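## Task

A ticket on the desk's front edge names three labels, and every cardboard box on the shelf has a label on the shelf edge right beneath it. Move the three boxes whose labels appear on the ticket onto the desk. They must rest there on their own at the end, not held in place by the robot. The robot must not tip over or finish leaning, or the task fails.

## Robot and tools

Robot: a simulated Hello Robot Stretch 3 with a single arm. It has a two-wheeled base (0.33 m long, 0.34 m wide), a lift that slides up a mast, and a telescoping arm that reaches out to the robot's RIGHT side. The gripper cannot move forward on its own, so the base must drive. Turns pivot about the point between the drive wheels, 0.05 m behind the front edge. Stowed (arm in, wrist folded), a turn sweeps a 0.28 m radius; an unfolded level wrist reaches past that.

Cameras: head_camera and nav_camera ride on the head and are aimed by head_pan_rad and head_tilt_rad; wrist_camera is on the gripper. Each execute_actions result ends with one image per camera, always in the same order. An empty actions list just returns the current view. zoom_image takes camera (one of those three names) and region [x0, y0, x1, y1] in pixels of that camera's latest image, top-left is (0, 0), at most 504 by 504; use it to read the ticket and shelf labels.

execute_actions takes actions, a list run in order. Each action may have robot, steps (1 to 450 control steps at 30 per second, default 1) and until. An action with only steps is a wait. robot is one command, a list of up to 8 commands run one after another (each may also be {"pause_s": s}, at most 15 s), or {"stop": true}, which brakes everything and clears the queue. A command may hold base, joints and contact_limits; its parts start together and keep running after the action ends. A new command takes effect immediately and discards the rest of any older queue. If any action is invalid or out of range, the whole call is rejected and nothing runs.

base holds exactly one key. translate_m: a relative drive in metres from where the base is when that command begins, forward positive, magnitude up to 1. rotate_rad: a relative turn in radians on the spot, left (counter-clockwise seen from above) positive, magnitude up to 3.2. There is no sideways motion. Full speed (0.30 m/s, 1.9 rad/s) needs lift_m under 0.30, arm_m under 0.03 and wrist_yaw_rad over 2.54; otherwise 0.10 m/s and 0.63 rad/s.

joints holds absolute targets by name; unnamed joints keep their targets. lift_m 0 to 1.1 (arm height on the mast, metres); arm_m 0 to 0.52 (extension, metres); wrist_yaw_rad -1.345 to 4.42 (0 along the arm, positive swings toward the front, 3.0 folds over the base); wrist_pitch_rad -1.57 to 0.451 (0 level, negative tips fingers down); wrist_roll_rad -2.911 to 2.911 (0 fingers side by side); gripper_m -0.089 to 0.179 (wider when higher; the real fingertip gap is 0.007 m less when almost shut, 0.025 m less when wide, zero under 0.007); head_pan_rad -3.953 to 1.73 (0 ahead, positive left, -1.57 looks along the arm); head_tilt_rad -1.53 to 0.419 (negative looks down).

Gripping: command gripper_m below the object's width (lower squeezes harder; too hard triggers a stall guard that weakens the grip, so heavy or slick items may slip; resend a different value to squeeze again). Release by opening at least 0.02 above where the pads made contact. Neither the reading nor done proves an object is held; check the images.

Self-collision: only fold (wrist_yaw_rad 3.0) or unfold with lift_m within 0.32 to 0.95, wrist_pitch_rad -0.4 and roll near 0. Once folded, the lift may go down to 0.25. If wrist_yaw_rad is below -0.4, keep pitch at -0.5 or lower.

contact_limits: {"arm_m": n}, n being motor effort in percent (1 to 100), stops the arm motion in that command when effort reaches n (negative side when retracting); lower is gentler, too low stops immediately. It lasts until the next arm_m command.

until ends an action early. {"robot": {"status": "ended"}} waits until nothing reads moving and no queue runs. Fields can also be compared, e.g. {"robot": {"lift_m": [">", 0.3], "base_status": ["!=", "moving"]}}, with operators =, !=, <, <=, >, >=; readings compare at three decimals (base values four). {"any": {"status": "ended"}} fires when any single motion or the queue ends. Do not wait for exact equality after done.

Result lines: base_status shows progress as (translate_m so far of goal). joint_goals, joint_status and measured_speeds per joint. Status words: moving, done (within tolerance), off_target (came to rest short and may still push), contact_stop (lift or arm pressed something and went slack), time_out, stopped, not_commanded, torque_fault (a wrist servo shut off for 10 s after hard pushing; it then refuses goals). refusals, queue (idle, running, done, dropped, stopped) and queue_left; lines starting refused:, dropped: or replaced: explain events, counting from 0. on_its_own reports goals the robot changed itself, slack or off joints, a loaded motor at rest, and base lean of 3 degrees or more. motor_effort is in percent with the peak since the last result in brackets. lidar_m lists 12 distances in metres, one per 30-degree sector, first straight ahead then counter-clockwise (4th left, 7th behind, 10th right), from a plane 0.17 m above the floor; - means nothing seen. wrist_depth_mm and head_depth_mm are 7 by 7 grids of median depth in mm. base_odometry and heading come from wheels; base_tilt in degrees (forward and right positive).

Frames: base frame origin on the floor between the drive wheels, x forward, y left, z up; hand_pose is in it, located where closed fingertips meet. Odometry frame is the base frame at the start.

Avoid: arm pushes into something solid with the gripper above about 0.45 m (can tip the robot, a second push more so); driving while holding or hooking something fixed; snagging furniture, especially reversing. If base_tilt leans, undo the last move in small steps, pull the gripper free, and lower lift_m to about 0.2 if still tipped. Avoid drops, slams and hard hits. Let all motion end before calling finished_scene with the current scene number; it cannot be undone and reports success.

Each tool is called after "Emit:" by a JSON object that holds its "method" and its "body".

## Session

Emit:
{"method": "execute_actions", "body": {"actions": []}}

Scene clock: 0.00 s.
robot.base_odometry: x=+0.000 y=+0.000 heading=+0.000 (m, m, rad; robot's odometry frame)
robot.turned_by_wheels: +0.000 (rad since the last result)
robot.turned_by_imu: +0.000 (rad since the last result)
robot.base_tilt: forward=-1.7 right=+1.3 (deg)
robot.lidar_m: 2.26 1.98 1.99 2.32 2.72 2.45 2.06 1.79 1.79 1.86 1.46 1.64
robot.head_depth_mm: 1963 2163 2191 2140 2159 2162 2081 / 1977 2343 2335 2388 2345 2367 2021 / 2006 2616 2616 2581 2600 2619 2032 / 1998 2727 2784 2799 2826 2769 2010 / 2010 2451 2487 2558 2550 2568 2009 / 2041 2230 2257 2294 2357 2370 1992 / 1956 2019 2030 2062 2111 2127 1945
robot.base_status: not_commanded
robot.joint_positions: lift_m=+0.540 arm_m=+0.002 wrist_yaw_rad=+3.099 wrist_pitch_rad=-0.460 wrist_roll_rad=+0.016 gripper_m=+0.037 head_pan_rad=+0.011 head_tilt_rad=-0.022
robot.joint_goals: lift_m=+0.540 arm_m=+0.002 wrist_yaw_rad=+3.099 wrist_pitch_rad=-0.460 wrist_roll_rad=+0.016 gripper_m=+0.037 head_pan_rad=+0.011 head_tilt_rad=-0.022
robot.joint_status: lift_m=not_commanded arm_m=not_commanded wrist_yaw_rad=not_commanded wrist_pitch_rad=not_commanded wrist_roll_rad=not_commanded gripper_m=not_commanded head_pan_rad=not_commanded head_tilt_rad=not_commanded
robot.measured_speeds: translate_m=+0.000 rotate_rad=+0.000 lift_m=+0.000 arm_m=+0.000 wrist_yaw_rad=+0.000 wrist_pitch_rad=+0.000 wrist_roll_rad=+0.000 head_pan_rad=+0.000 head_tilt_rad=+0.000
robot: refusals=0 queue=idle queue_left=0
robot.motor_effort: left_wheel=+0 right_wheel=-1 lift_m=+23 arm_m=+0 wrist_yaw_rad=+1 wrist_pitch_rad=+4 wrist_roll_rad=+0 gripper_m=+0 head_pan_rad=+0 head_tilt_rad=+2 (%)
robot.hand_pose: x=-0.0119 y=+0.0714 z=+0.5432 quat_wxyz=(+0.177, +0.697, +0.145, +0.679) (m; robot's base frame)
robot.wrist_depth_mm: - - - - - - - / - - - - - - - / - - - - - - - / - - - - - - - / 930 927 903 889 890 839 811 / 806 787 778 754 - 738 705 / 696 685 666 665 648 639 638
pictures: head_camera (sideways: a quarter turn clockwise sets it upright), nav_camera (sideways: a quarter turn counterclockwise sets it upright), wrist_camera
Images, in order (width x height): head_camera 896x504, nav_camera 672x504, wrist_camera 644x364.

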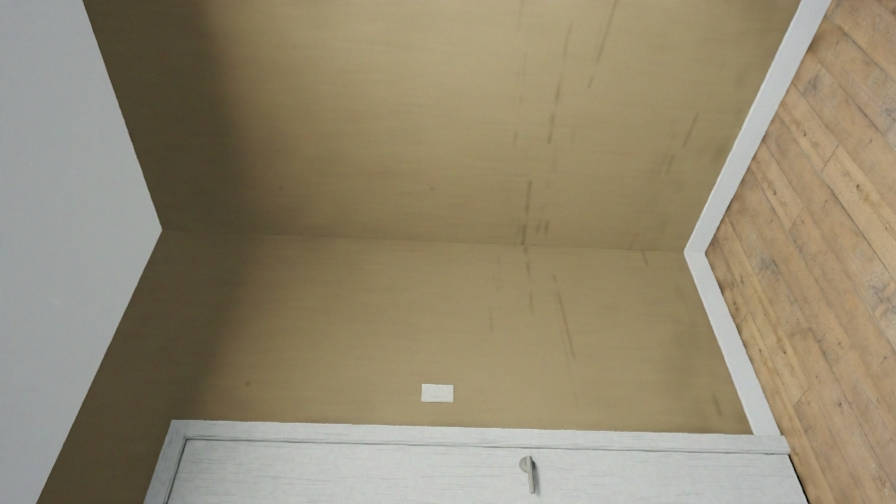

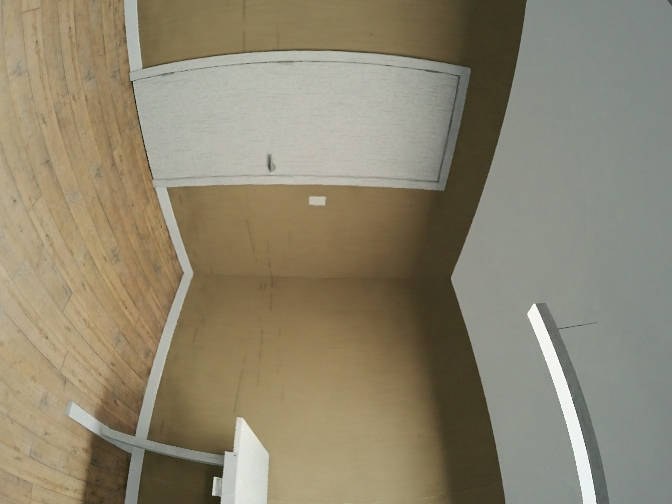

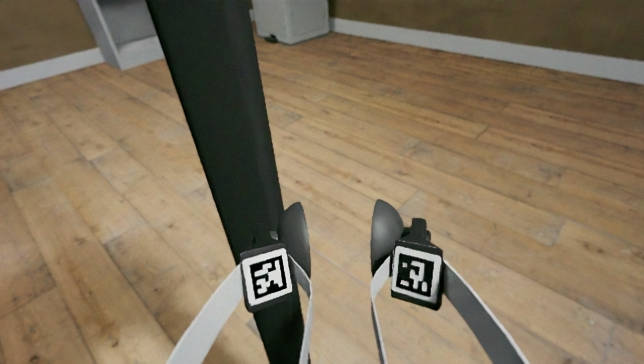

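Emit:
{"method": "execute_actions", "body": {"actions": [{"robot":{"joints":{"head_pan_rad":-0.95,"head_tilt_rad":-0.4}},"steps":450,"until":{"robot":{"status":"ended"}}}]}}

Emit:
{"method": "execute_actions", "body": {"actions": [{"robot":{"joints":{"head_pan_rad":1.73,"head_tilt_rad":-0.25}},"steps":450,"until":{"robot":{"status":"ended"}}}]}}

Scene clock: 4.73 s.
robot.base_odometry: x=+0.000 y=+0.000 heading=+0.000 (m, m, rad; robot's odometry frame)
robot.turned_by_wheels: +0.000 (rad since the last result)
robot.turned_by_imu: +0.001 (rad since the last result)
robot.base_tilt: forward=-1.7 right=+1.2 (deg)
robot.lidar_m: 2.26 1.97 2.00 2.31 2.72 2.44 2.07 1.78 1.79 1.86 1.47 1.64
robot.head_depth_mm: 1848 2008 1925 2329 2174 1717 1378 / 1816 1979 1893 2321 2148 1709 1369 / 1778 1939 1861 1870 2220 1691 1366 / 1745 1903 1816 2259 2131 1686 1357 / 1714 1878 1773 2233 2187 1664 1350 / 1710 1860 1539 2188 2184 1655 1340 / 1675 1818 1497 2104 1982 1652 1334
robot.base_status: not_commanded
robot.joint_positions: lift_m=+0.540 arm_m=+0.002 wrist_yaw_rad=+3.099 wrist_pitch_rad=-0.460 wrist_roll_rad=+0.016 gripper_m=+0.037 head_pan_rad=-0.943 head_tilt_rad=-0.395
robot.joint_goals: lift_m=+0.540 arm_m=+0.002 wrist_yaw_rad=+3.099 wrist_pitch_rad=-0.460 wrist_roll_rad=+0.016 gripper_m=+0.037 head_pan_rad=-0.950 head_tilt_rad=-0.400
robot.joint_status: lift_m=not_commanded arm_m=not_commanded wrist_yaw_rad=not_commanded wrist_pitch_rad=not_commanded wrist_roll_rad=not_commanded gripper_m=not_commanded head_pan_rad=done head_tilt_rad=done
robot.measured_speeds: translate_m=+0.000 rotate_rad=+0.000 lift_m=+0.000 arm_m=+0.000 wrist_yaw_rad=+0.000 wrist_pitch_rad=+0.000 wrist_roll_rad=+0.000 head_pan_rad=+0.000 head_tilt_rad=+0.000
robot: refusals=0 queue=done queue_left=0
robot.motor_effort: left_wheel=-1(1) right_wheel=+0(0) lift_m=+23(23) arm_m=+0(0) wrist_yaw_rad=+0(1) wrist_pitch_rad=+4(4) wrist_roll_rad=+0(0) gripper_m=+2(0) head_pan_rad=-4(49) head_tilt_rad=-2(26) (%)
robot.hand_pose: x=-0.0119 y=+0.0714 z=+0.5432 quat_wxyz=(+0.177, +0.697, +0.145, +0.679) (m; robot's base frame)
robot.wrist_depth_mm: - - - - - - - / - - - - - - - / - - - - - - - / - - - - - - - / 960 920 917 877 866 862 827 / 802 793 768 751 - 734 712 / 686 689 667 657 654 633 628
pictures: head_camera (sideways: a quarter turn clockwise sets it upright), nav_camera (sideways: a quarter turn counterclockwise sets it upright), wrist_camera
Images, in order (width x height): head_camera 896x504, nav_camera 672x504, wrist_camera 644x364.

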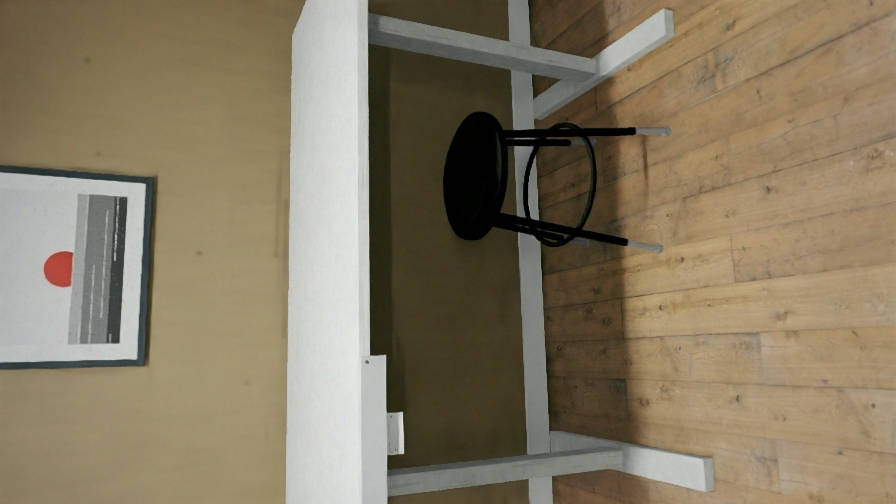

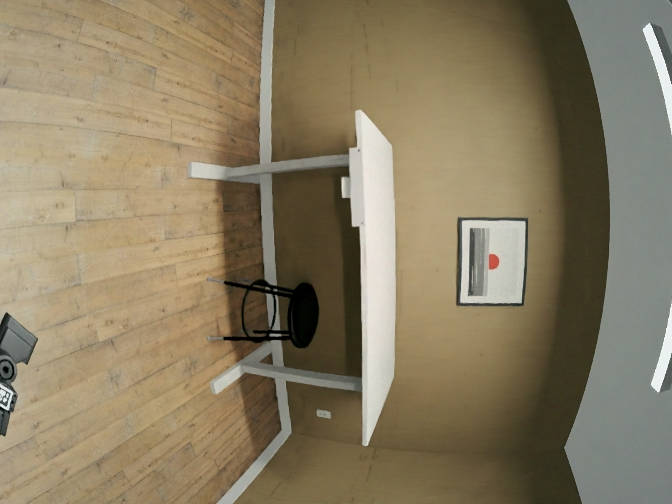

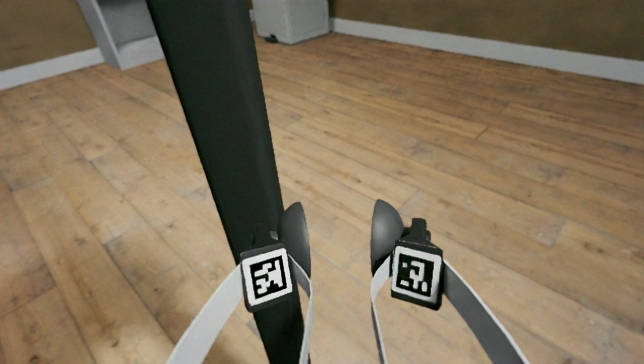

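Scene clock: 6.53 s.
robot.base_odometry: x=+0.000 y=+0.000 heading=+0.000 (m, m, rad; robot's odometry frame)
robot.turned_by_wheels: +0.000 (rad since the last result)
robot.turned_by_imu: +0.000 (rad since the last result)
robot.base_tilt: forward=-1.6 right=+1.3 (deg)
robot.lidar_m: 2.26 1.98 1.99 2.31 2.71 2.44 2.07 1.79 1.79 1.86 1.46 1.64
robot.head_depth_mm: 2115 2175 2237 2312 2372 2010 1558 / 2307 2440 2522 2589 2650 1985 1534 / 2598 2739 2823 2857 2634 1983 1529 / 2892 3071 3220 3302 2626 1966 1517 / 2757 2886 3079 3207 2734 1959 1518 / 2521 2663 2785 2947 2726 1949 1494 / 2401 2546 2660 - - - -
robot.base_status: not_commanded
robot.joint_positions: lift_m=+0.540 arm_m=+0.002 wrist_yaw_rad=+3.099 wrist_pitch_rad=-0.460 wrist_roll_rad=+0.016 gripper_m=+0.037 head_pan_rad=+1.723 head_tilt_rad=-0.261
robot.joint_goals: lift_m=+0.540 arm_m=+0.002 wrist_yaw_rad=+3.099 wrist_pitch_rad=-0.460 wrist_roll_rad=+0.016 gripper_m=+0.037 head_pan_rad=+1.730 head_tilt_rad=-0.250
robot.joint_status: lift_m=not_commanded arm_m=not_commanded wrist_yaw_rad=not_commanded wrist_pitch_rad=not_commanded wrist_roll_rad=not_commanded gripper_m=not_commanded head_pan_rad=done head_tilt_rad=done
robot.measured_speeds: translate_m=+0.000 rotate_rad=+0.000 lift_m=+0.000 arm_m=+0.000 wrist_yaw_rad=+0.000 wrist_pitch_rad=+0.000 wrist_roll_rad=+0.000 head_pan_rad=+0.000 head_tilt_rad=+0.000
robot: refusals=0 queue=done queue_left=0
robot.motor_effort: left_wheel=-1(0) right_wheel=-1(0) lift_m=+23(24) arm_m=+0(0) wrist_yaw_rad=+1(0) wrist_pitch_rad=+4(4) wrist_roll_rad=+0(0) gripper_m=+0(1) head_pan_rad=+4(50) head_tilt_rad=+5(17) (%)
robot.hand_pose: x=-0.0119 y=+0.0714 z=+0.5432 quat_wxyz=(+0.177, +0.697, +0.145, +0.679) (m; robot's base frame)
robot.wrist_depth_mm: - - - - - - - / - - - - - - - / - - - - - - - / - - - - - - - / 944 911 901 870 864 839 826 / 806 790 791 757 - 724 717 / 705 687 666 655 650 639 630
pictures: head_camera (sideways: a quarter turn clockwise sets it upright), nav_camera (sideways: a quarter turn counterclockwise sets it upright), wrist_camera
Images, in order (width x height): head_camera 896x504, nav_camera 672x504, wrist_camera 644x364.

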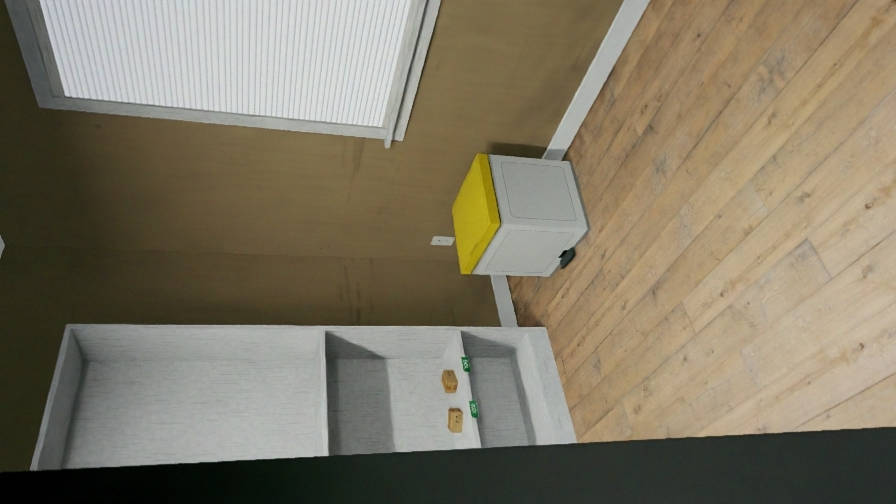

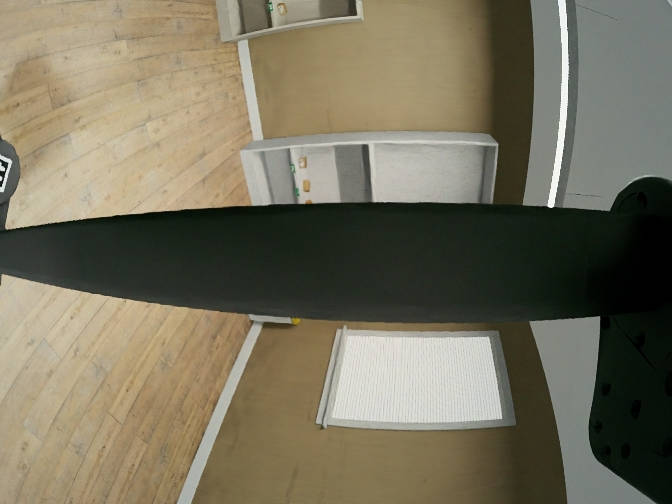

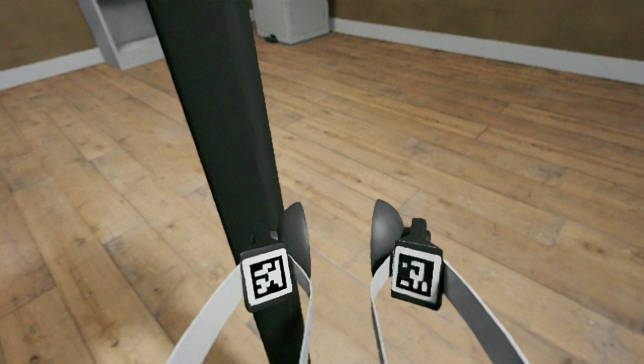

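Emit:
{"method": "execute_actions", "body": {"actions": [{"robot":[{"base":{"rotate_rad":-0.6},"joints":{"head_pan_rad":0,"head_tilt_rad":-0.5,"wrist_yaw_rad":1.57,"wrist_pitch_rad":-0.4}},{"base":{"translate_m":0.4},"joints":{"wrist_pitch_rad":0.0,"lift_m":0.6}}],"steps":450,"until":{"robot":{"status":"ended"}}}]}}

Scene clock: 17.67 s.
robot.base_odometry: x=+0.330 y=-0.226 heading=-0.600 (m, m, rad; robot's odometry frame)
robot.turned_by_wheels: -0.600 (rad since the last result)
robot.turned_by_imu: -0.593 (rad since the last result)
robot.base_tilt: forward=-1.7 right=+1.4 (deg)
robot.lidar_m: 1.24 1.88 1.91 1.89 2.14 2.65 2.85 2.25 1.87 1.86 1.56 1.11
robot.head_depth_mm: 1331 1462 1141 1780 1902 1567 1291 / 1366 1489 1124 1816 1944 1560 1280 / 1379 1520 1107 1886 1949 1539 1281 / 1414 1558 1094 1519 1825 1534 1271 / 1447 1585 1083 1994 1939 1527 1268 / 1480 1626 1802 2031 1908 1520 1259 / 1512 1682 1869 2111 1895 1501 1262
robot.base_status: done (translate_m +0.4000 of +0.4000)
robot.joint_positions: lift_m=+0.599 arm_m=+0.002 wrist_yaw_rad=+1.574 wrist_pitch_rad=-0.024 wrist_roll_rad=+0.016 gripper_m=+0.037 head_pan_rad=+0.007 head_tilt_rad=-0.494
robot.joint_goals: lift_m=+0.600 arm_m=+0.002 wrist_yaw_rad=+1.570 wrist_pitch_rad=+0.000 wrist_roll_rad=+0.016 gripper_m=+0.037 head_pan_rad=+0.000 head_tilt_rad=-0.500
robot.joint_status: lift_m=done arm_m=not_commanded wrist_yaw_rad=done wrist_pitch_rad=done wrist_roll_rad=not_commanded gripper_m=not_commanded head_pan_rad=done head_tilt_rad=done
robot.measured_speeds: translate_m=+0.000 rotate_rad=+0.000 lift_m=+0.000 arm_m=+0.000 wrist_yaw_rad=+0.000 wrist_pitch_rad=+0.000 wrist_roll_rad=+0.000 head_pan_rad=+0.000 head_tilt_rad=+0.000
robot: refusals=0 queue=done queue_left=0
robot.motor_effort: left_wheel=+1(5) right_wheel=-2(4) lift_m=+33(34) arm_m=-1(1) wrist_yaw_rad=-2(2) wrist_pitch_rad=+8(8) wrist_roll_rad=+0(0) gripper_m=+1(1) head_pan_rad=-4(49) head_tilt_rad=-3(23) (%)
robot.hand_pose: x=+0.2342 y=-0.1466 z=+0.7080 quat_wxyz=(+0.502, +0.511, -0.497, +0.491) (m; robot's base frame)
robot.wrist_depth_mm: - - - 717 819 744 803 / - - - - - - - / - - - - - - - / - - - - - - 878 / - - - - - - - / - - - - - - - / - - - - - - -
pictures: head_camera (sideways: a quarter turn clockwise sets it upright), nav_camera (sideways: a quarter turn counterclockwise sets it upright), wrist_camera
Images, in order (width x height): head_camera 896x504, nav_camera 672x504, wrist_camera 644x364.

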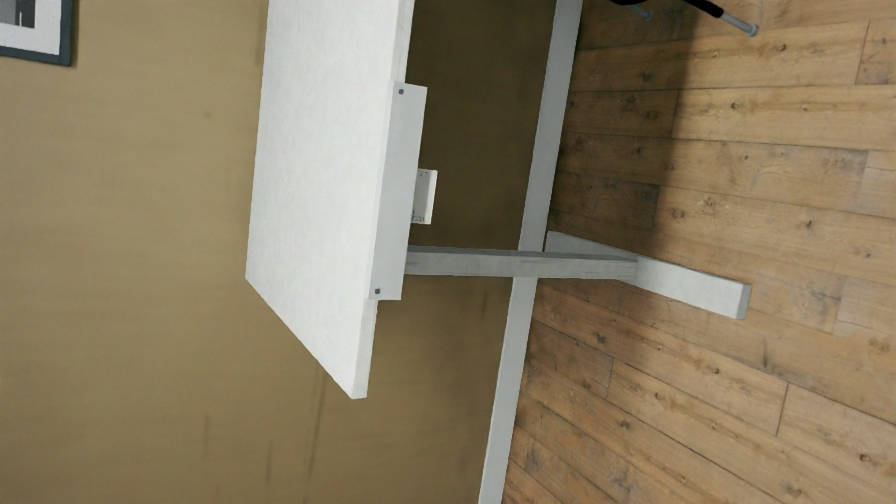

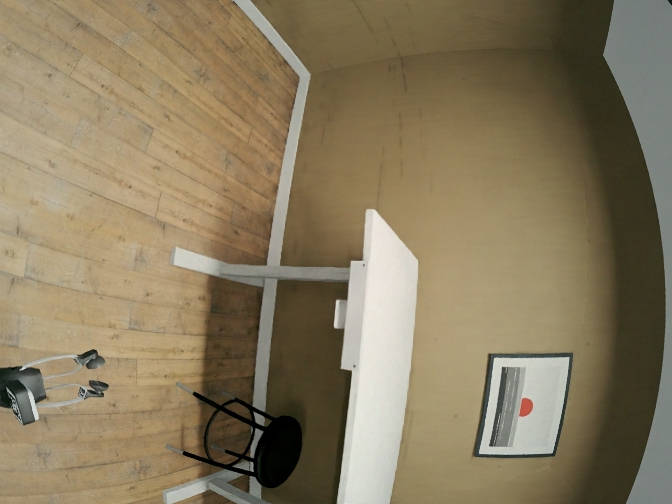

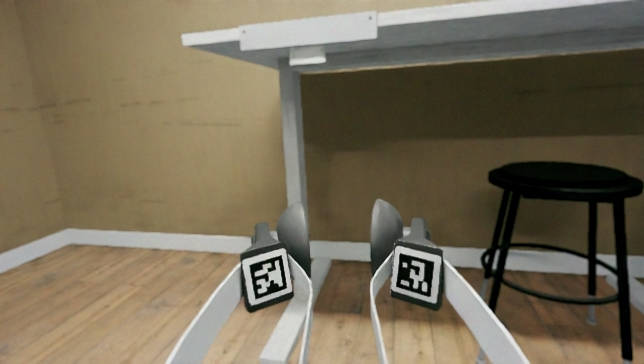

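Emit:
{"method": "execute_actions", "body": {"actions": [{"robot":{"base":{"translate_m":0.4},"joints":{"head_tilt_rad":-0.8,"head_pan_rad":-0.1,"wrist_pitch_rad":-0.4,"wrist_yaw_rad":3.0}},"steps":450,"until":{"robot":{"status":"ended"}}}]}}

Scene clock: 30.47 s.
robot.base_odometry: x=+0.660 y=-0.452 heading=-0.600 (m, m, rad; robot's odometry frame)
robot.turned_by_wheels: +0.000 (rad since the last result)
robot.turned_by_imu: +0.002 (rad since the last result)
robot.base_tilt: forward=-1.7 right=+1.3 (deg)
robot.lidar_m: 0.84 1.43 1.82 1.82 2.05 2.96 3.27 2.34 1.95 1.94 0.79 1.08
robot.head_depth_mm: 1021 768 584 1685 1513 1308 1133 / 1037 759 578 1687 1503 1288 1139 / 1031 754 574 1661 1510 1290 1131 / 1037 749 569 1689 1492 1289 1126 / 1055 742 569 1288 1432 1268 1129 / 1102 735 585 1737 1486 1266 1123 / 1144 1236 600 1745 1475 1263 1121
robot.base_status: done (translate_m +0.4000 of +0.4000)
robot.joint_positions: lift_m=+0.599 arm_m=+0.002 wrist_yaw_rad=+2.996 wrist_pitch_rad=-0.412 wrist_roll_rad=+0.016 gripper_m=+0.037 head_pan_rad=-0.093 head_tilt_rad=-0.790
robot.joint_goals: lift_m=+0.600 arm_m=+0.002 wrist_yaw_rad=+3.000 wrist_pitch_rad=-0.400 wrist_roll_rad=+0.016 gripper_m=+0.037 head_pan_rad=-0.100 head_tilt_rad=-0.800
robot.joint_status: lift_m=done arm_m=not_commanded wrist_yaw_rad=done wrist_pitch_rad=done wrist_roll_rad=not_commanded gripper_m=not_commanded head_pan_rad=done head_tilt_rad=done
robot.measured_speeds: translate_m=+0.000 rotate_rad=+0.000 lift_m=+0.000 arm_m=+0.000 wrist_yaw_rad=+0.000 wrist_pitch_rad=+0.000 wrist_roll_rad=+0.000 head_pan_rad=+0.000 head_tilt_rad=+0.000
robot: refusals=0 queue=done queue_left=0
robot.motor_effort: left_wheel=+1(5) right_wheel=-2(1) lift_m=+32(32) arm_m=-1(1) wrist_yaw_rad=+4(2) wrist_pitch_rad=+4(7) wrist_roll_rad=+0(0) gripper_m=+0(0) head_pan_rad=-4(17) head_tilt_rad=-5(26) (%)
robot.hand_pose: x=+0.0114 y=+0.0755 z=+0.6136 quat_wxyz=(+0.196, +0.706, +0.093, +0.674) (m; robot's base frame)
robot.wrist_depth_mm: - - - - - - - / - - - - - - - / - - - - - - - / - - - - - - - / - - - - - 956 935 / 915 896 - 852 - 827 811 / 783 784 - 748 728 714 712
pictures: head_camera (sideways: a quarter turn clockwise sets it upright), nav_camera (sideways: a quarter turn counterclockwise sets it upright), wrist_camera
Images, in order (width x height): head_camera 896x504, nav_camera 672x504, wrist_camera 644x364.

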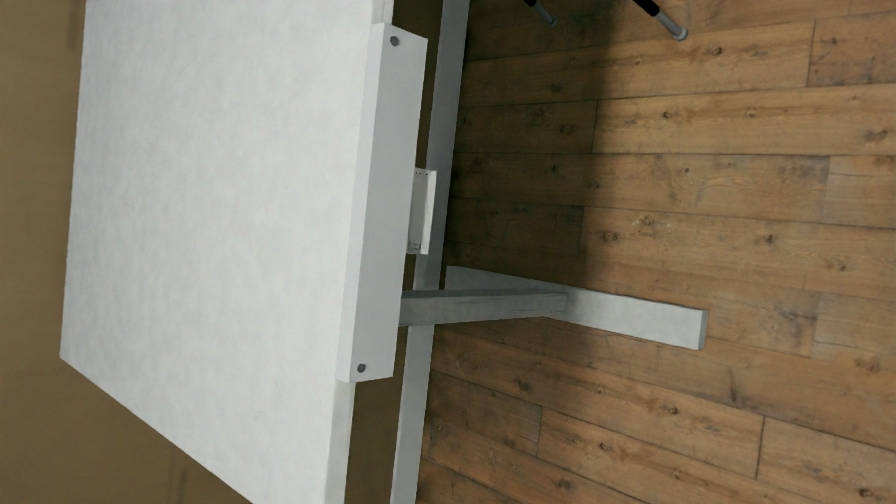

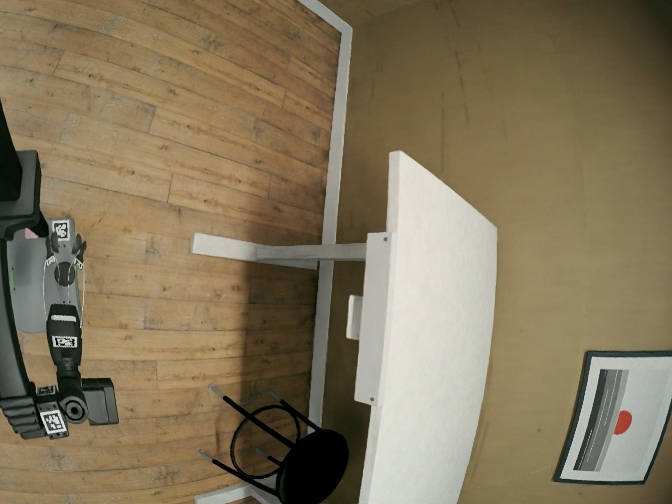

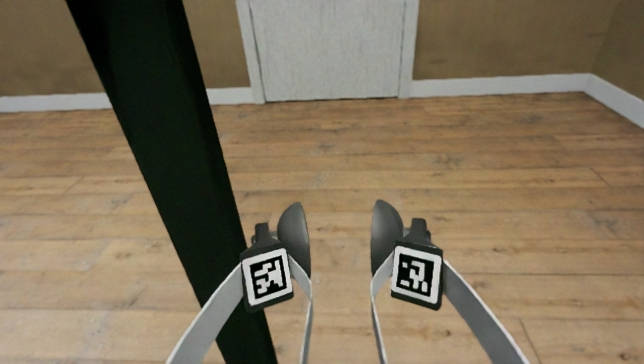

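Recessed holder; view at level.

Emit:
{"method": "execute_actions", "body": {"actions": [{"robot":[{"joints":{"wrist_yaw_rad":1.7,"lift_m":0.72}},{"joints":{"wrist_pitch_rad":0.1}}],"steps":450,"until":{"robot":{"status":"ended"}}}]}}

Emit:
{"method": "zoom_image", "body": {"camera": "wrist_camera", "region": [160,0,480,200]}}

Scene clock: 38.63 s.
robot.base_odometry: x=+0.660 y=-0.452 heading=-0.600 (m, m, rad; robot's odometry frame)
robot.turned_by_wheels: +0.000 (rad since the last result)
robot.turned_by_imu: +0.001 (rad since the last result)
robot.base_tilt: forward=-1.8 right=+1.3 (deg)
robot.lidar_m: 0.84 1.44 1.83 1.82 2.05 2.95 3.25 2.34 1.95 1.93 0.79 1.08
robot.head_depth_mm: 1018 768 584 1676 1509 1289 1156 / 1033 762 578 1698 1499 1265 1152 / 1029 752 573 1652 1509 1282 1132 / 1042 748 570 1677 1483 1282 1127 / 1051 740 566 1283 1429 1275 1127 / 1105 733 583 1733 1484 1279 1121 / 1143 1238 599 1738 1480 1274 1115
robot.base_status: done (translate_m +0.4000 of +0.4000)
robot.joint_positions: lift_m=+0.719 arm_m=+0.002 wrist_yaw_rad=+1.704 wrist_pitch_rad=+0.075 wrist_roll_rad=+0.016 gripper_m=+0.037 head_pan_rad=-0.093 head_tilt_rad=-0.790
robot.joint_goals: lift_m=+0.720 arm_m=+0.002 wrist_yaw_rad=+1.700 wrist_pitch_rad=+0.100 wrist_roll_rad=+0.016 gripper_m=+0.037 head_pan_rad=-0.100 head_tilt_rad=-0.800
robot.joint_status: lift_m=done arm_m=not_commanded wrist_yaw_rad=done wrist_pitch_rad=done wrist_roll_rad=not_commanded gripper_m=not_commanded head_pan_rad=done head_tilt_rad=done
robot.measured_speeds: translate_m=+0.000 rotate_rad=+0.000 lift_m=+0.000 arm_m=+0.000 wrist_yaw_rad=+0.000 wrist_pitch_rad=+0.000 wrist_roll_rad=+0.000 head_pan_rad=+0.000 head_tilt_rad=+0.000
robot: refusals=0 queue=done queue_left=0
robot.motor_effort: left_wheel=+1(1) right_wheel=-1(2) lift_m=+32(34) arm_m=-1(1) wrist_yaw_rad=-2(2) wrist_pitch_rad=+8(8) wrist_roll_rad=+0(0) gripper_m=+1(0) head_pan_rad=-3(4) head_tilt_rad=-5(5) (%)
robot.hand_pose: x=+0.2337 y=-0.1132 z=+0.8533 quat_wxyz=(+0.442, +0.519, -0.488, +0.545) (m; robot's base frame)
robot.wrist_depth_mm: - - - - - - 892 / - - - - - 938 314 / - - 452 386 358 596 564 / - - - - - - 948 / - - - - - - 953 / - - - - - - - / - - - - - - -
pictures: head_camera (sideways: a quarter turn clockwise sets it upright), nav_camera (sideways: a quarter turn counterclockwise sets it upright), wrist_camera
Images, in order (width x height): head_camera 896x504, nav_camera 672x504, wrist_camera 644x364.

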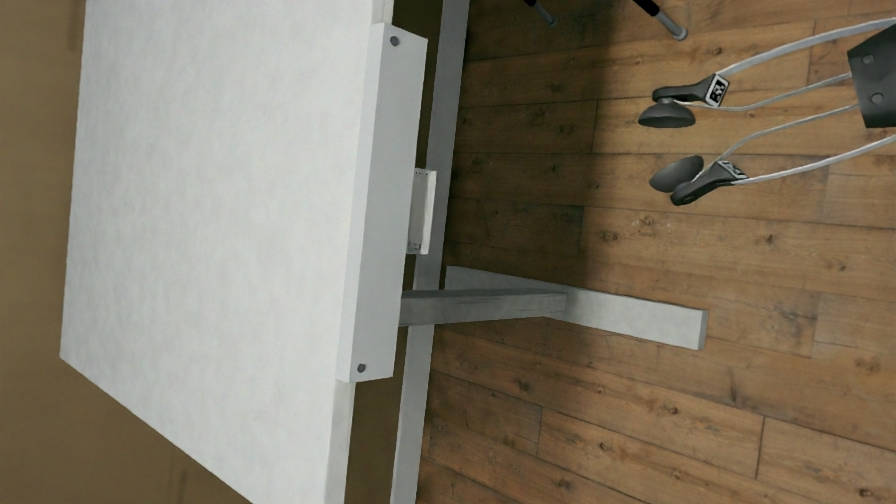

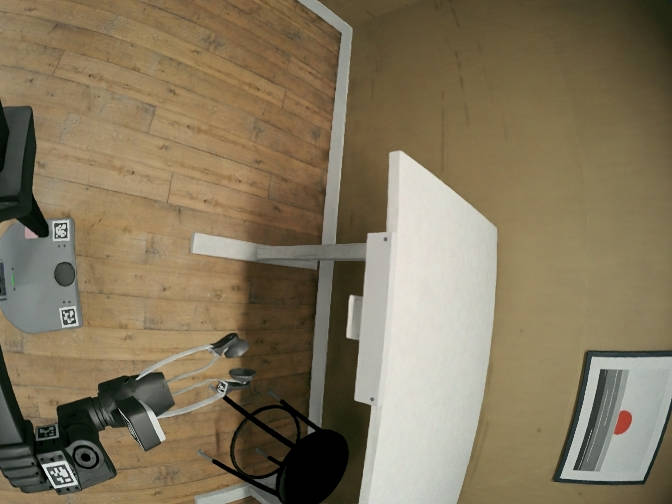

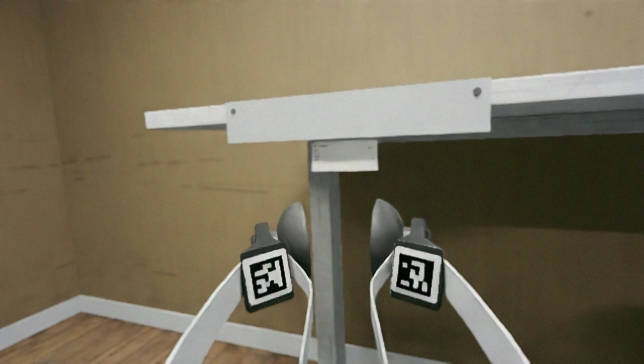

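Region (160, 0, 480, 200) of wrist_camera's 644x364 image, scaled by 1.575; it fills the top 315 rows of this view, and the rest is white.

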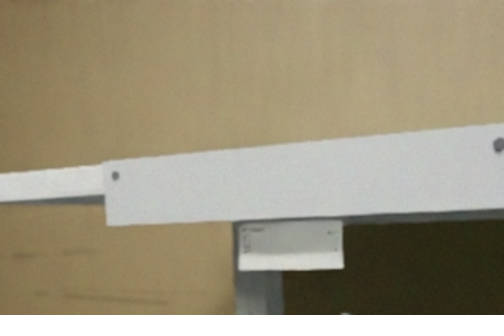

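Just tiny text on a sloped card.

Emit:
{"method": "zoom_image", "body": {"camera": "head_camera", "region": [380,160,480,260]}}

Region (380, 160, 480, 260) of head_camera's 896x504 image, scaled by 5.040, with more detail than that image has.

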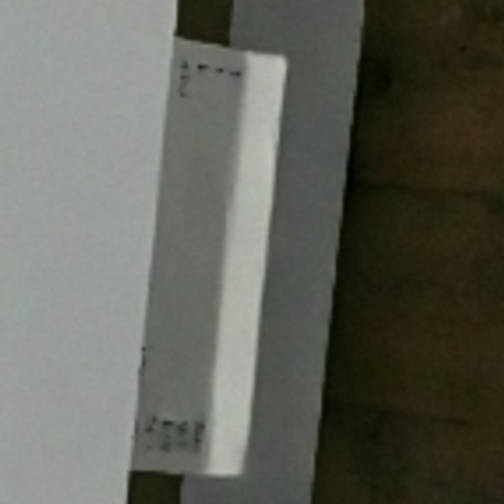

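Emit:
{"method": "execute_actions", "body": {"actions": [{"robot":[{"joints":{"wrist_yaw_rad":1.85,"wrist_pitch_rad":-0.3,"gripper_m":0.17}},{"base":{"translate_m":0.2}}],"steps":450,"until":{"robot":{"status":"ended"}}}]}}

Emit:
{"method": "zoom_image", "body": {"camera": "wrist_camera", "region": [160,0,480,200]}}

Scene clock: 53.50 s.
robot.base_odometry: x=+0.825 y=-0.565 heading=-0.600 (m, m, rad; robot's odometry frame)
robot.turned_by_wheels: +0.000 (rad since the last result)
robot.turned_by_imu: +0.002 (rad since the last result)
robot.base_tilt: forward=-1.7 right=+1.2 (deg)
robot.lidar_m: 0.64 1.22 1.78 1.78 2.01 3.13 3.44 2.39 1.99 1.98 0.67 1.09
robot.head_depth_mm: 893 767 581 470 411 1298 1133 / 903 761 579 466 411 1307 1137 / 916 754 574 464 416 1294 1133 / 911 749 570 461 417 1300 1134 / 921 740 568 459 420 1266 1119 / 944 737 563 457 1381 1277 1118 / 958 1095 560 455 1426 1270 1107
robot.base_status: done (translate_m +0.2000 of +0.2000)
robot.joint_positions: lift_m=+0.719 arm_m=+0.002 wrist_yaw_rad=+1.846 wrist_pitch_rad=-0.312 wrist_roll_rad=+0.016 gripper_m=+0.170 head_pan_rad=-0.093 head_tilt_rad=-0.790
robot.joint_goals: lift_m=+0.720 arm_m=+0.002 wrist_yaw_rad=+1.850 wrist_pitch_rad=-0.300 wrist_roll_rad=+0.016 gripper_m=+0.170 head_pan_rad=-0.100 head_tilt_rad=-0.800
robot.joint_status: lift_m=done arm_m=not_commanded wrist_yaw_rad=done wrist_pitch_rad=done wrist_roll_rad=not_commanded gripper_m=done head_pan_rad=done head_tilt_rad=done
robot.measured_speeds: translate_m=+0.000 rotate_rad=+0.000 lift_m=+0.000 arm_m=+0.000 wrist_yaw_rad=+0.000 wrist_pitch_rad=+0.000 wrist_roll_rad=+0.000 head_pan_rad=+0.000 head_tilt_rad=+0.000
robot: refusals=0 queue=done queue_left=0
robot.motor_effort: left_wheel=+1(6) right_wheel=-2(3) lift_m=+33(32) arm_m=-1(1) wrist_yaw_rad=+3(3) wrist_pitch_rad=+4(8) wrist_roll_rad=+0(0) gripper_m=+1(84) head_pan_rad=-3(4) head_tilt_rad=-5(4) (%)
robot.hand_pose: x=+0.2062 y=-0.0831 z=+0.7565 quat_wxyz=(+0.507, +0.627, -0.337, +0.485) (m; robot's base frame)
robot.wrist_depth_mm: - - - - 848 778 711 / - - - - 903 829 747 / - - - - - 874 793 / - - - - - 945 844 / - - - - - - 858 / - - - - - - - / - 950 973 902 912 891 869
pictures: head_camera (sideways: a quarter turn clockwise sets it upright), nav_camera (sideways: a quarter turn counterclockwise sets it upright), wrist_camera
Images, in order (width x height): head_camera 896x504, nav_camera 672x504, wrist_camera 644x364.

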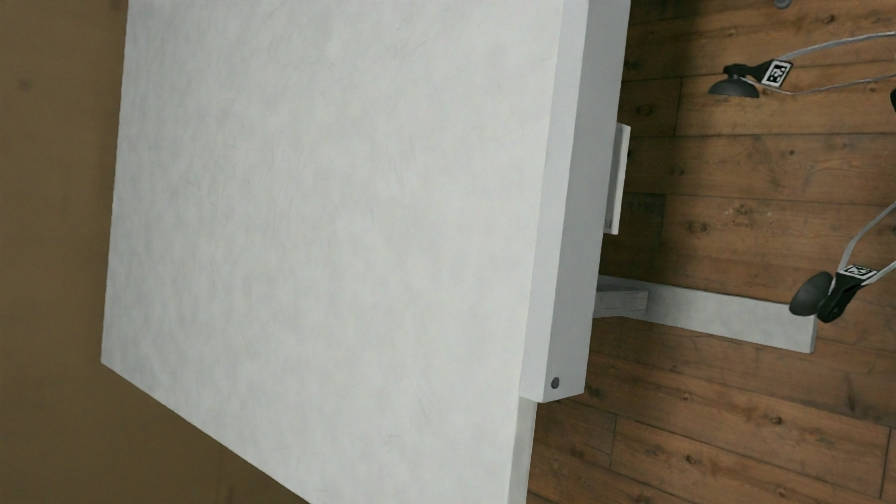

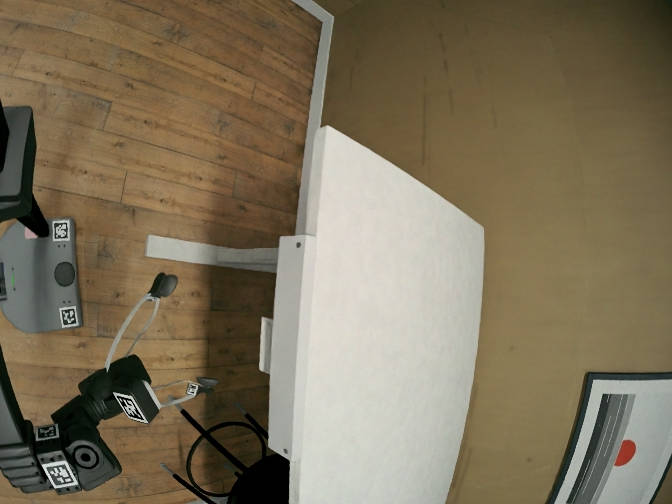

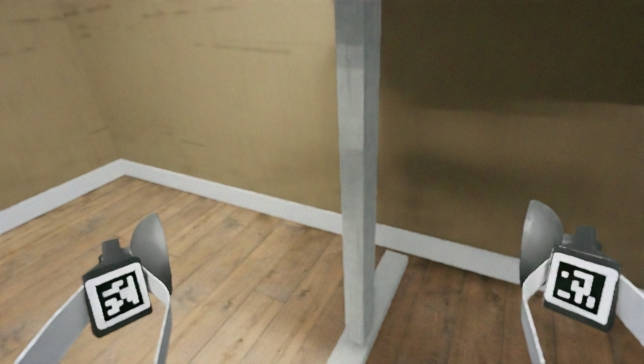

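Region (160, 0, 480, 200) of wrist_camera's 644x364 image, scaled by 1.575; it fills the top 315 rows of this view, and the rest is white.

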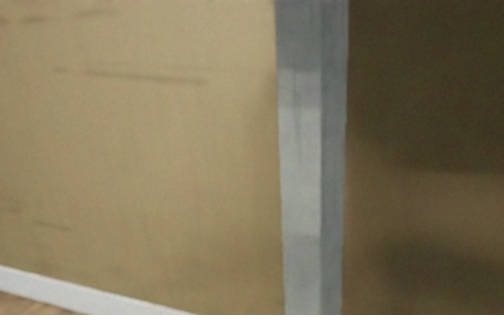

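Emit:
{"method": "execute_actions", "body": {"actions": [{"robot":{"joints":{"lift_m":0.77,"wrist_pitch_rad":-0.2}},"steps":450,"until":{"robot":{"status":"ended"}}}]}}

Emit:
{"method": "zoom_image", "body": {"camera": "wrist_camera", "region": [200,0,480,180]}}

Scene clock: 57.37 s.
robot.base_odometry: x=+0.825 y=-0.565 heading=-0.600 (m, m, rad; robot's odometry frame)
robot.turned_by_wheels: +0.000 (rad since the last result)
robot.turned_by_imu: +0.001 (rad since the last result)
robot.base_tilt: forward=-1.6 right=+1.4 (deg)
robot.lidar_m: 0.64 1.22 1.78 1.77 2.01 3.11 3.43 2.39 1.98 1.98 0.67 1.09
robot.head_depth_mm: 896 768 583 470 411 1314 1134 / 907 760 578 467 410 1294 1143 / 912 757 573 464 416 1285 1132 / 910 747 572 462 416 1280 1126 / 921 742 567 460 421 1268 1103 / 943 738 563 457 1390 1269 1123 / 959 1098 560 455 1448 1271 1111
robot.base_status: done (translate_m +0.2000 of +0.2000)
robot.joint_positions: lift_m=+0.769 arm_m=+0.002 wrist_yaw_rad=+1.846 wrist_pitch_rad=-0.222 wrist_roll_rad=+0.016 gripper_m=+0.170 head_pan_rad=-0.093 head_tilt_rad=-0.790
robot.joint_goals: lift_m=+0.770 arm_m=+0.002 wrist_yaw_rad=+1.850 wrist_pitch_rad=-0.200 wrist_roll_rad=+0.016 gripper_m=+0.170 head_pan_rad=-0.100 head_tilt_rad=-0.800
robot.joint_status: lift_m=done arm_m=not_commanded wrist_yaw_rad=done wrist_pitch_rad=done wrist_roll_rad=not_commanded gripper_m=done head_pan_rad=done head_tilt_rad=done
robot.measured_speeds: translate_m=+0.000 rotate_rad=+0.000 lift_m=+0.000 arm_m=+0.000 wrist_yaw_rad=+0.000 wrist_pitch_rad=+0.000 wrist_roll_rad=+0.000 head_pan_rad=+0.000 head_tilt_rad=+0.000
robot: refusals=0 queue=done queue_left=0
robot.motor_effort: left_wheel=+1(1) right_wheel=-2(2) lift_m=+33(33) arm_m=+0(1) wrist_yaw_rad=+3(3) wrist_pitch_rad=+7(9) wrist_roll_rad=+0(0) gripper_m=+1(0) head_pan_rad=-4(3) head_tilt_rad=-5(4) (%)
robot.hand_pose: x=+0.2141 y=-0.0808 z=+0.8282 quat_wxyz=(+0.484, +0.612, -0.365, +0.508) (m; robot's base frame)
robot.wrist_depth_mm: - 264 199 173 153 137 124 / - - - 190 166 806 726 / - - - - 184 862 772 / - - - - - 912 834 / - - - - - - 841 / - - - - - - - / - - - - - - 950
pictures: head_camera (sideways: a quarter turn clockwise sets it upright), nav_camera (sideways: a quarter turn counterclockwise sets it upright), wrist_camera
Images, in order (width x height): head_camera 896x504, nav_camera 672x504, wrist_camera 644x364.

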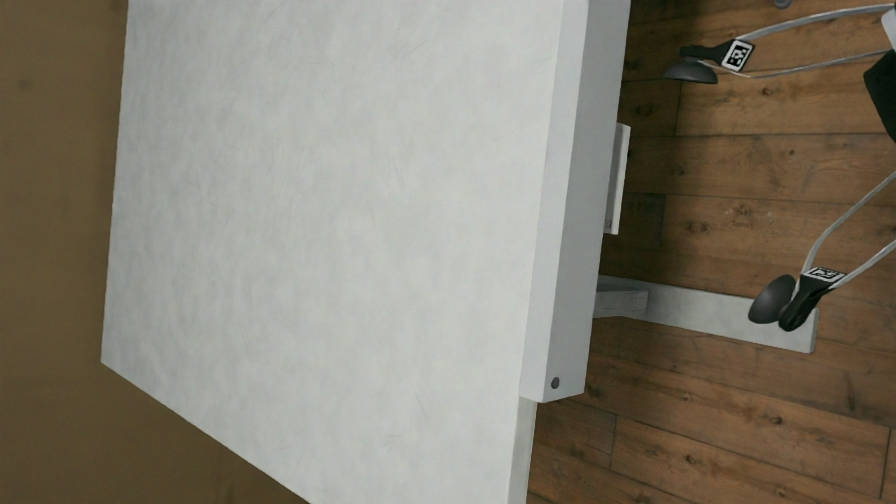

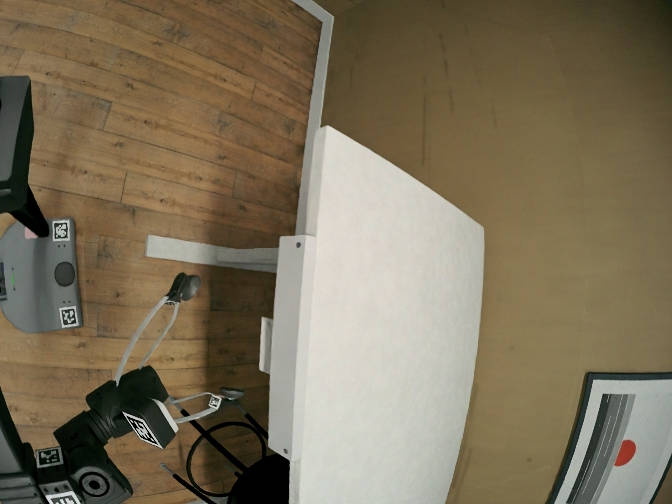

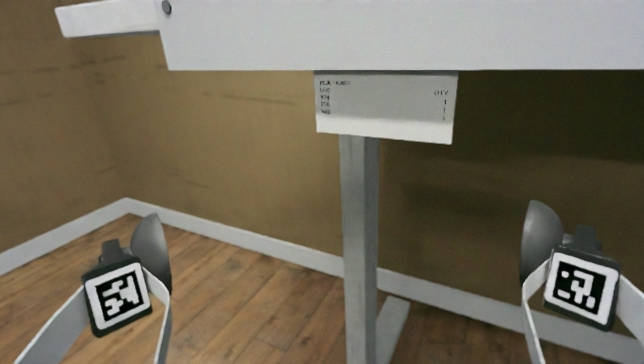

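Region (200, 0, 480, 180) of wrist_camera's 644x364 image, scaled by 1.800; it fills the top 324 rows of this view, and the rest is white.

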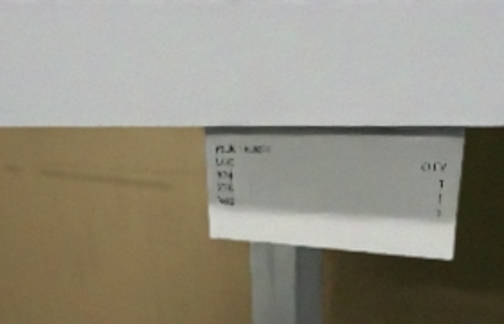

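Emit:
{"method": "execute_actions", "body": {"actions": [{"robot":{"base":{"translate_m":0.1},"joints":{"lift_m":0.755,"wrist_yaw_rad":1.97}},"steps":450,"until":{"robot":{"status":"ended"}}}]}}

Emit:
{"method": "zoom_image", "body": {"camera": "wrist_camera", "region": [150,0,430,180]}}

Scene clock: 64.17 s.
robot.base_odometry: x=+0.908 y=-0.621 heading=-0.600 (m, m, rad; robot's odometry frame)
robot.turned_by_wheels: +0.000 (rad since the last result)
robot.turned_by_imu: +0.001 (rad since the last result)
robot.base_tilt: forward=-1.7 right=+1.4 (deg)
robot.lidar_m: 0.54 1.11 1.79 1.74 1.99 3.19 3.55 2.41 2.01 0.86 0.62 1.00
robot.head_depth_mm: 806 767 583 468 393 339 1121 / 815 759 576 466 392 343 1130 / 827 753 574 464 389 343 1131 / 836 747 570 461 388 347 1127 / 849 742 567 460 386 347 1106 / 859 772 563 457 384 353 1123 / 867 1008 560 455 382 1220 1114
robot.base_status: done (translate_m +0.1000 of +0.1000)
robot.joint_positions: lift_m=+0.756 arm_m=+0.002 wrist_yaw_rad=+1.966 wrist_pitch_rad=-0.222 wrist_roll_rad=+0.016 gripper_m=+0.170 head_pan_rad=-0.093 head_tilt_rad=-0.790
robot.joint_goals: lift_m=+0.755 arm_m=+0.002 wrist_yaw_rad=+1.970 wrist_pitch_rad=-0.200 wrist_roll_rad=+0.016 gripper_m=+0.170 head_pan_rad=-0.100 head_tilt_rad=-0.800
robot.joint_status: lift_m=done arm_m=not_commanded wrist_yaw_rad=done wrist_pitch_rad=done wrist_roll_rad=not_commanded gripper_m=done head_pan_rad=done head_tilt_rad=done
robot.measured_speeds: translate_m=+0.000 rotate_rad=+0.000 lift_m=+0.000 arm_m=+0.000 wrist_yaw_rad=+0.000 wrist_pitch_rad=+0.000 wrist_roll_rad=+0.000 head_pan_rad=+0.000 head_tilt_rad=+0.000
robot: refusals=0 queue=done queue_left=0
robot.motor_effort: left_wheel=+2(5) right_wheel=-3(2) lift_m=+13(32) arm_m=+0(0) wrist_yaw_rad=+3(4) wrist_pitch_rad=+7(7) wrist_roll_rad=+0(0) gripper_m=+0(1) head_pan_rad=-4(4) head_tilt_rad=-5(5) (%)
robot.hand_pose: x=+0.2045 y=-0.0531 z=+0.8144 quat_wxyz=(+0.452, +0.633, -0.328, +0.536) (m; robot's base frame)
robot.wrist_depth_mm: - 131 104 86 73 64 57 / - - - 102 86 75 68 / - - - 109 91 78 74 / - - - - 100 83 692 / - - - - 945 898 741 / - - - - - 946 - / - - - - 965 957 838
pictures: head_camera (sideways: a quarter turn clockwise sets it upright), nav_camera (sideways: a quarter turn counterclockwise sets it upright), wrist_camera
Images, in order (width x height): head_camera 896x504, nav_camera 672x504, wrist_camera 644x364.

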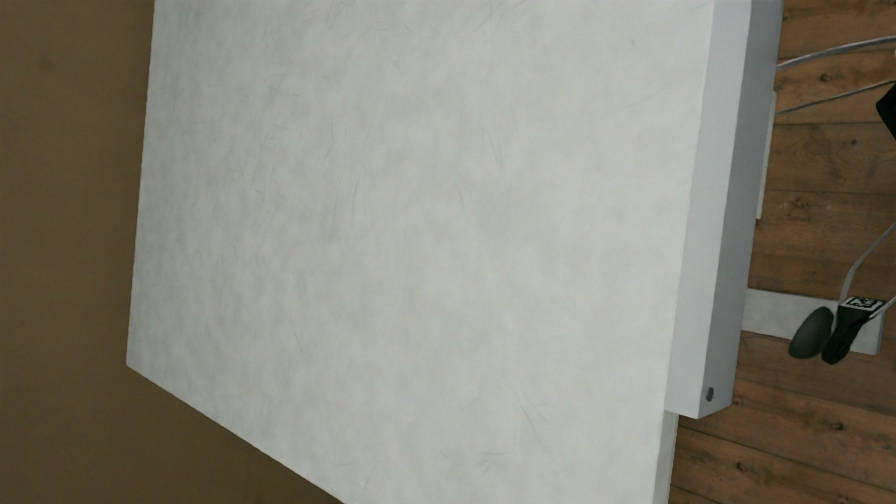

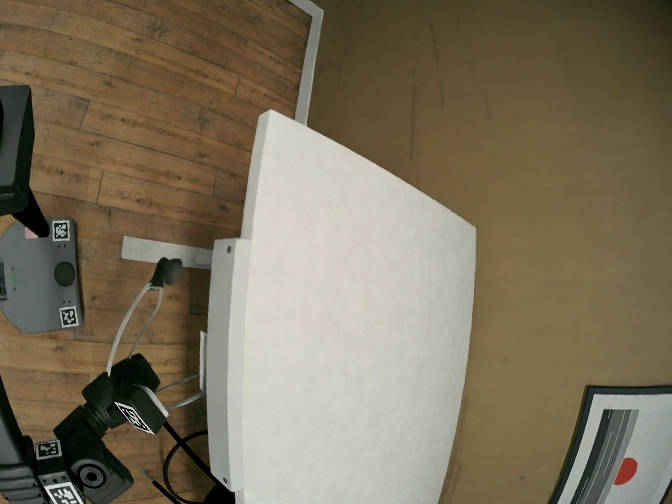

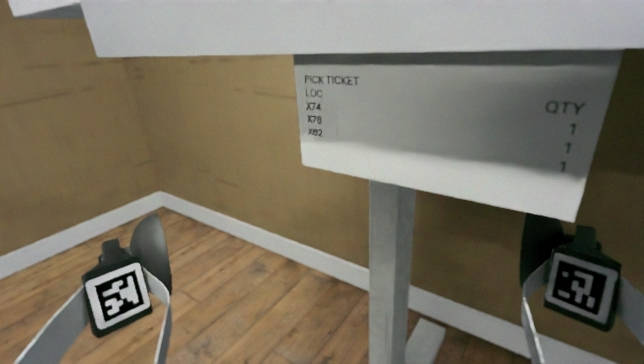

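Region (150, 0, 430, 180) of wrist_camera's 644x364 image, scaled by 1.800; it fills the top 324 rows of this view, and the rest is white.

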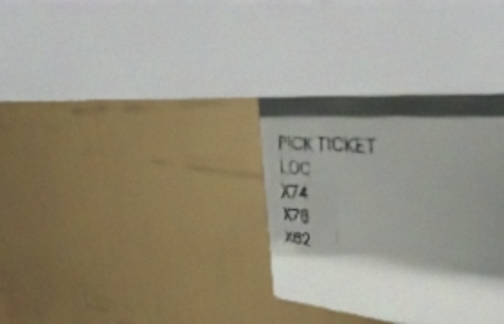

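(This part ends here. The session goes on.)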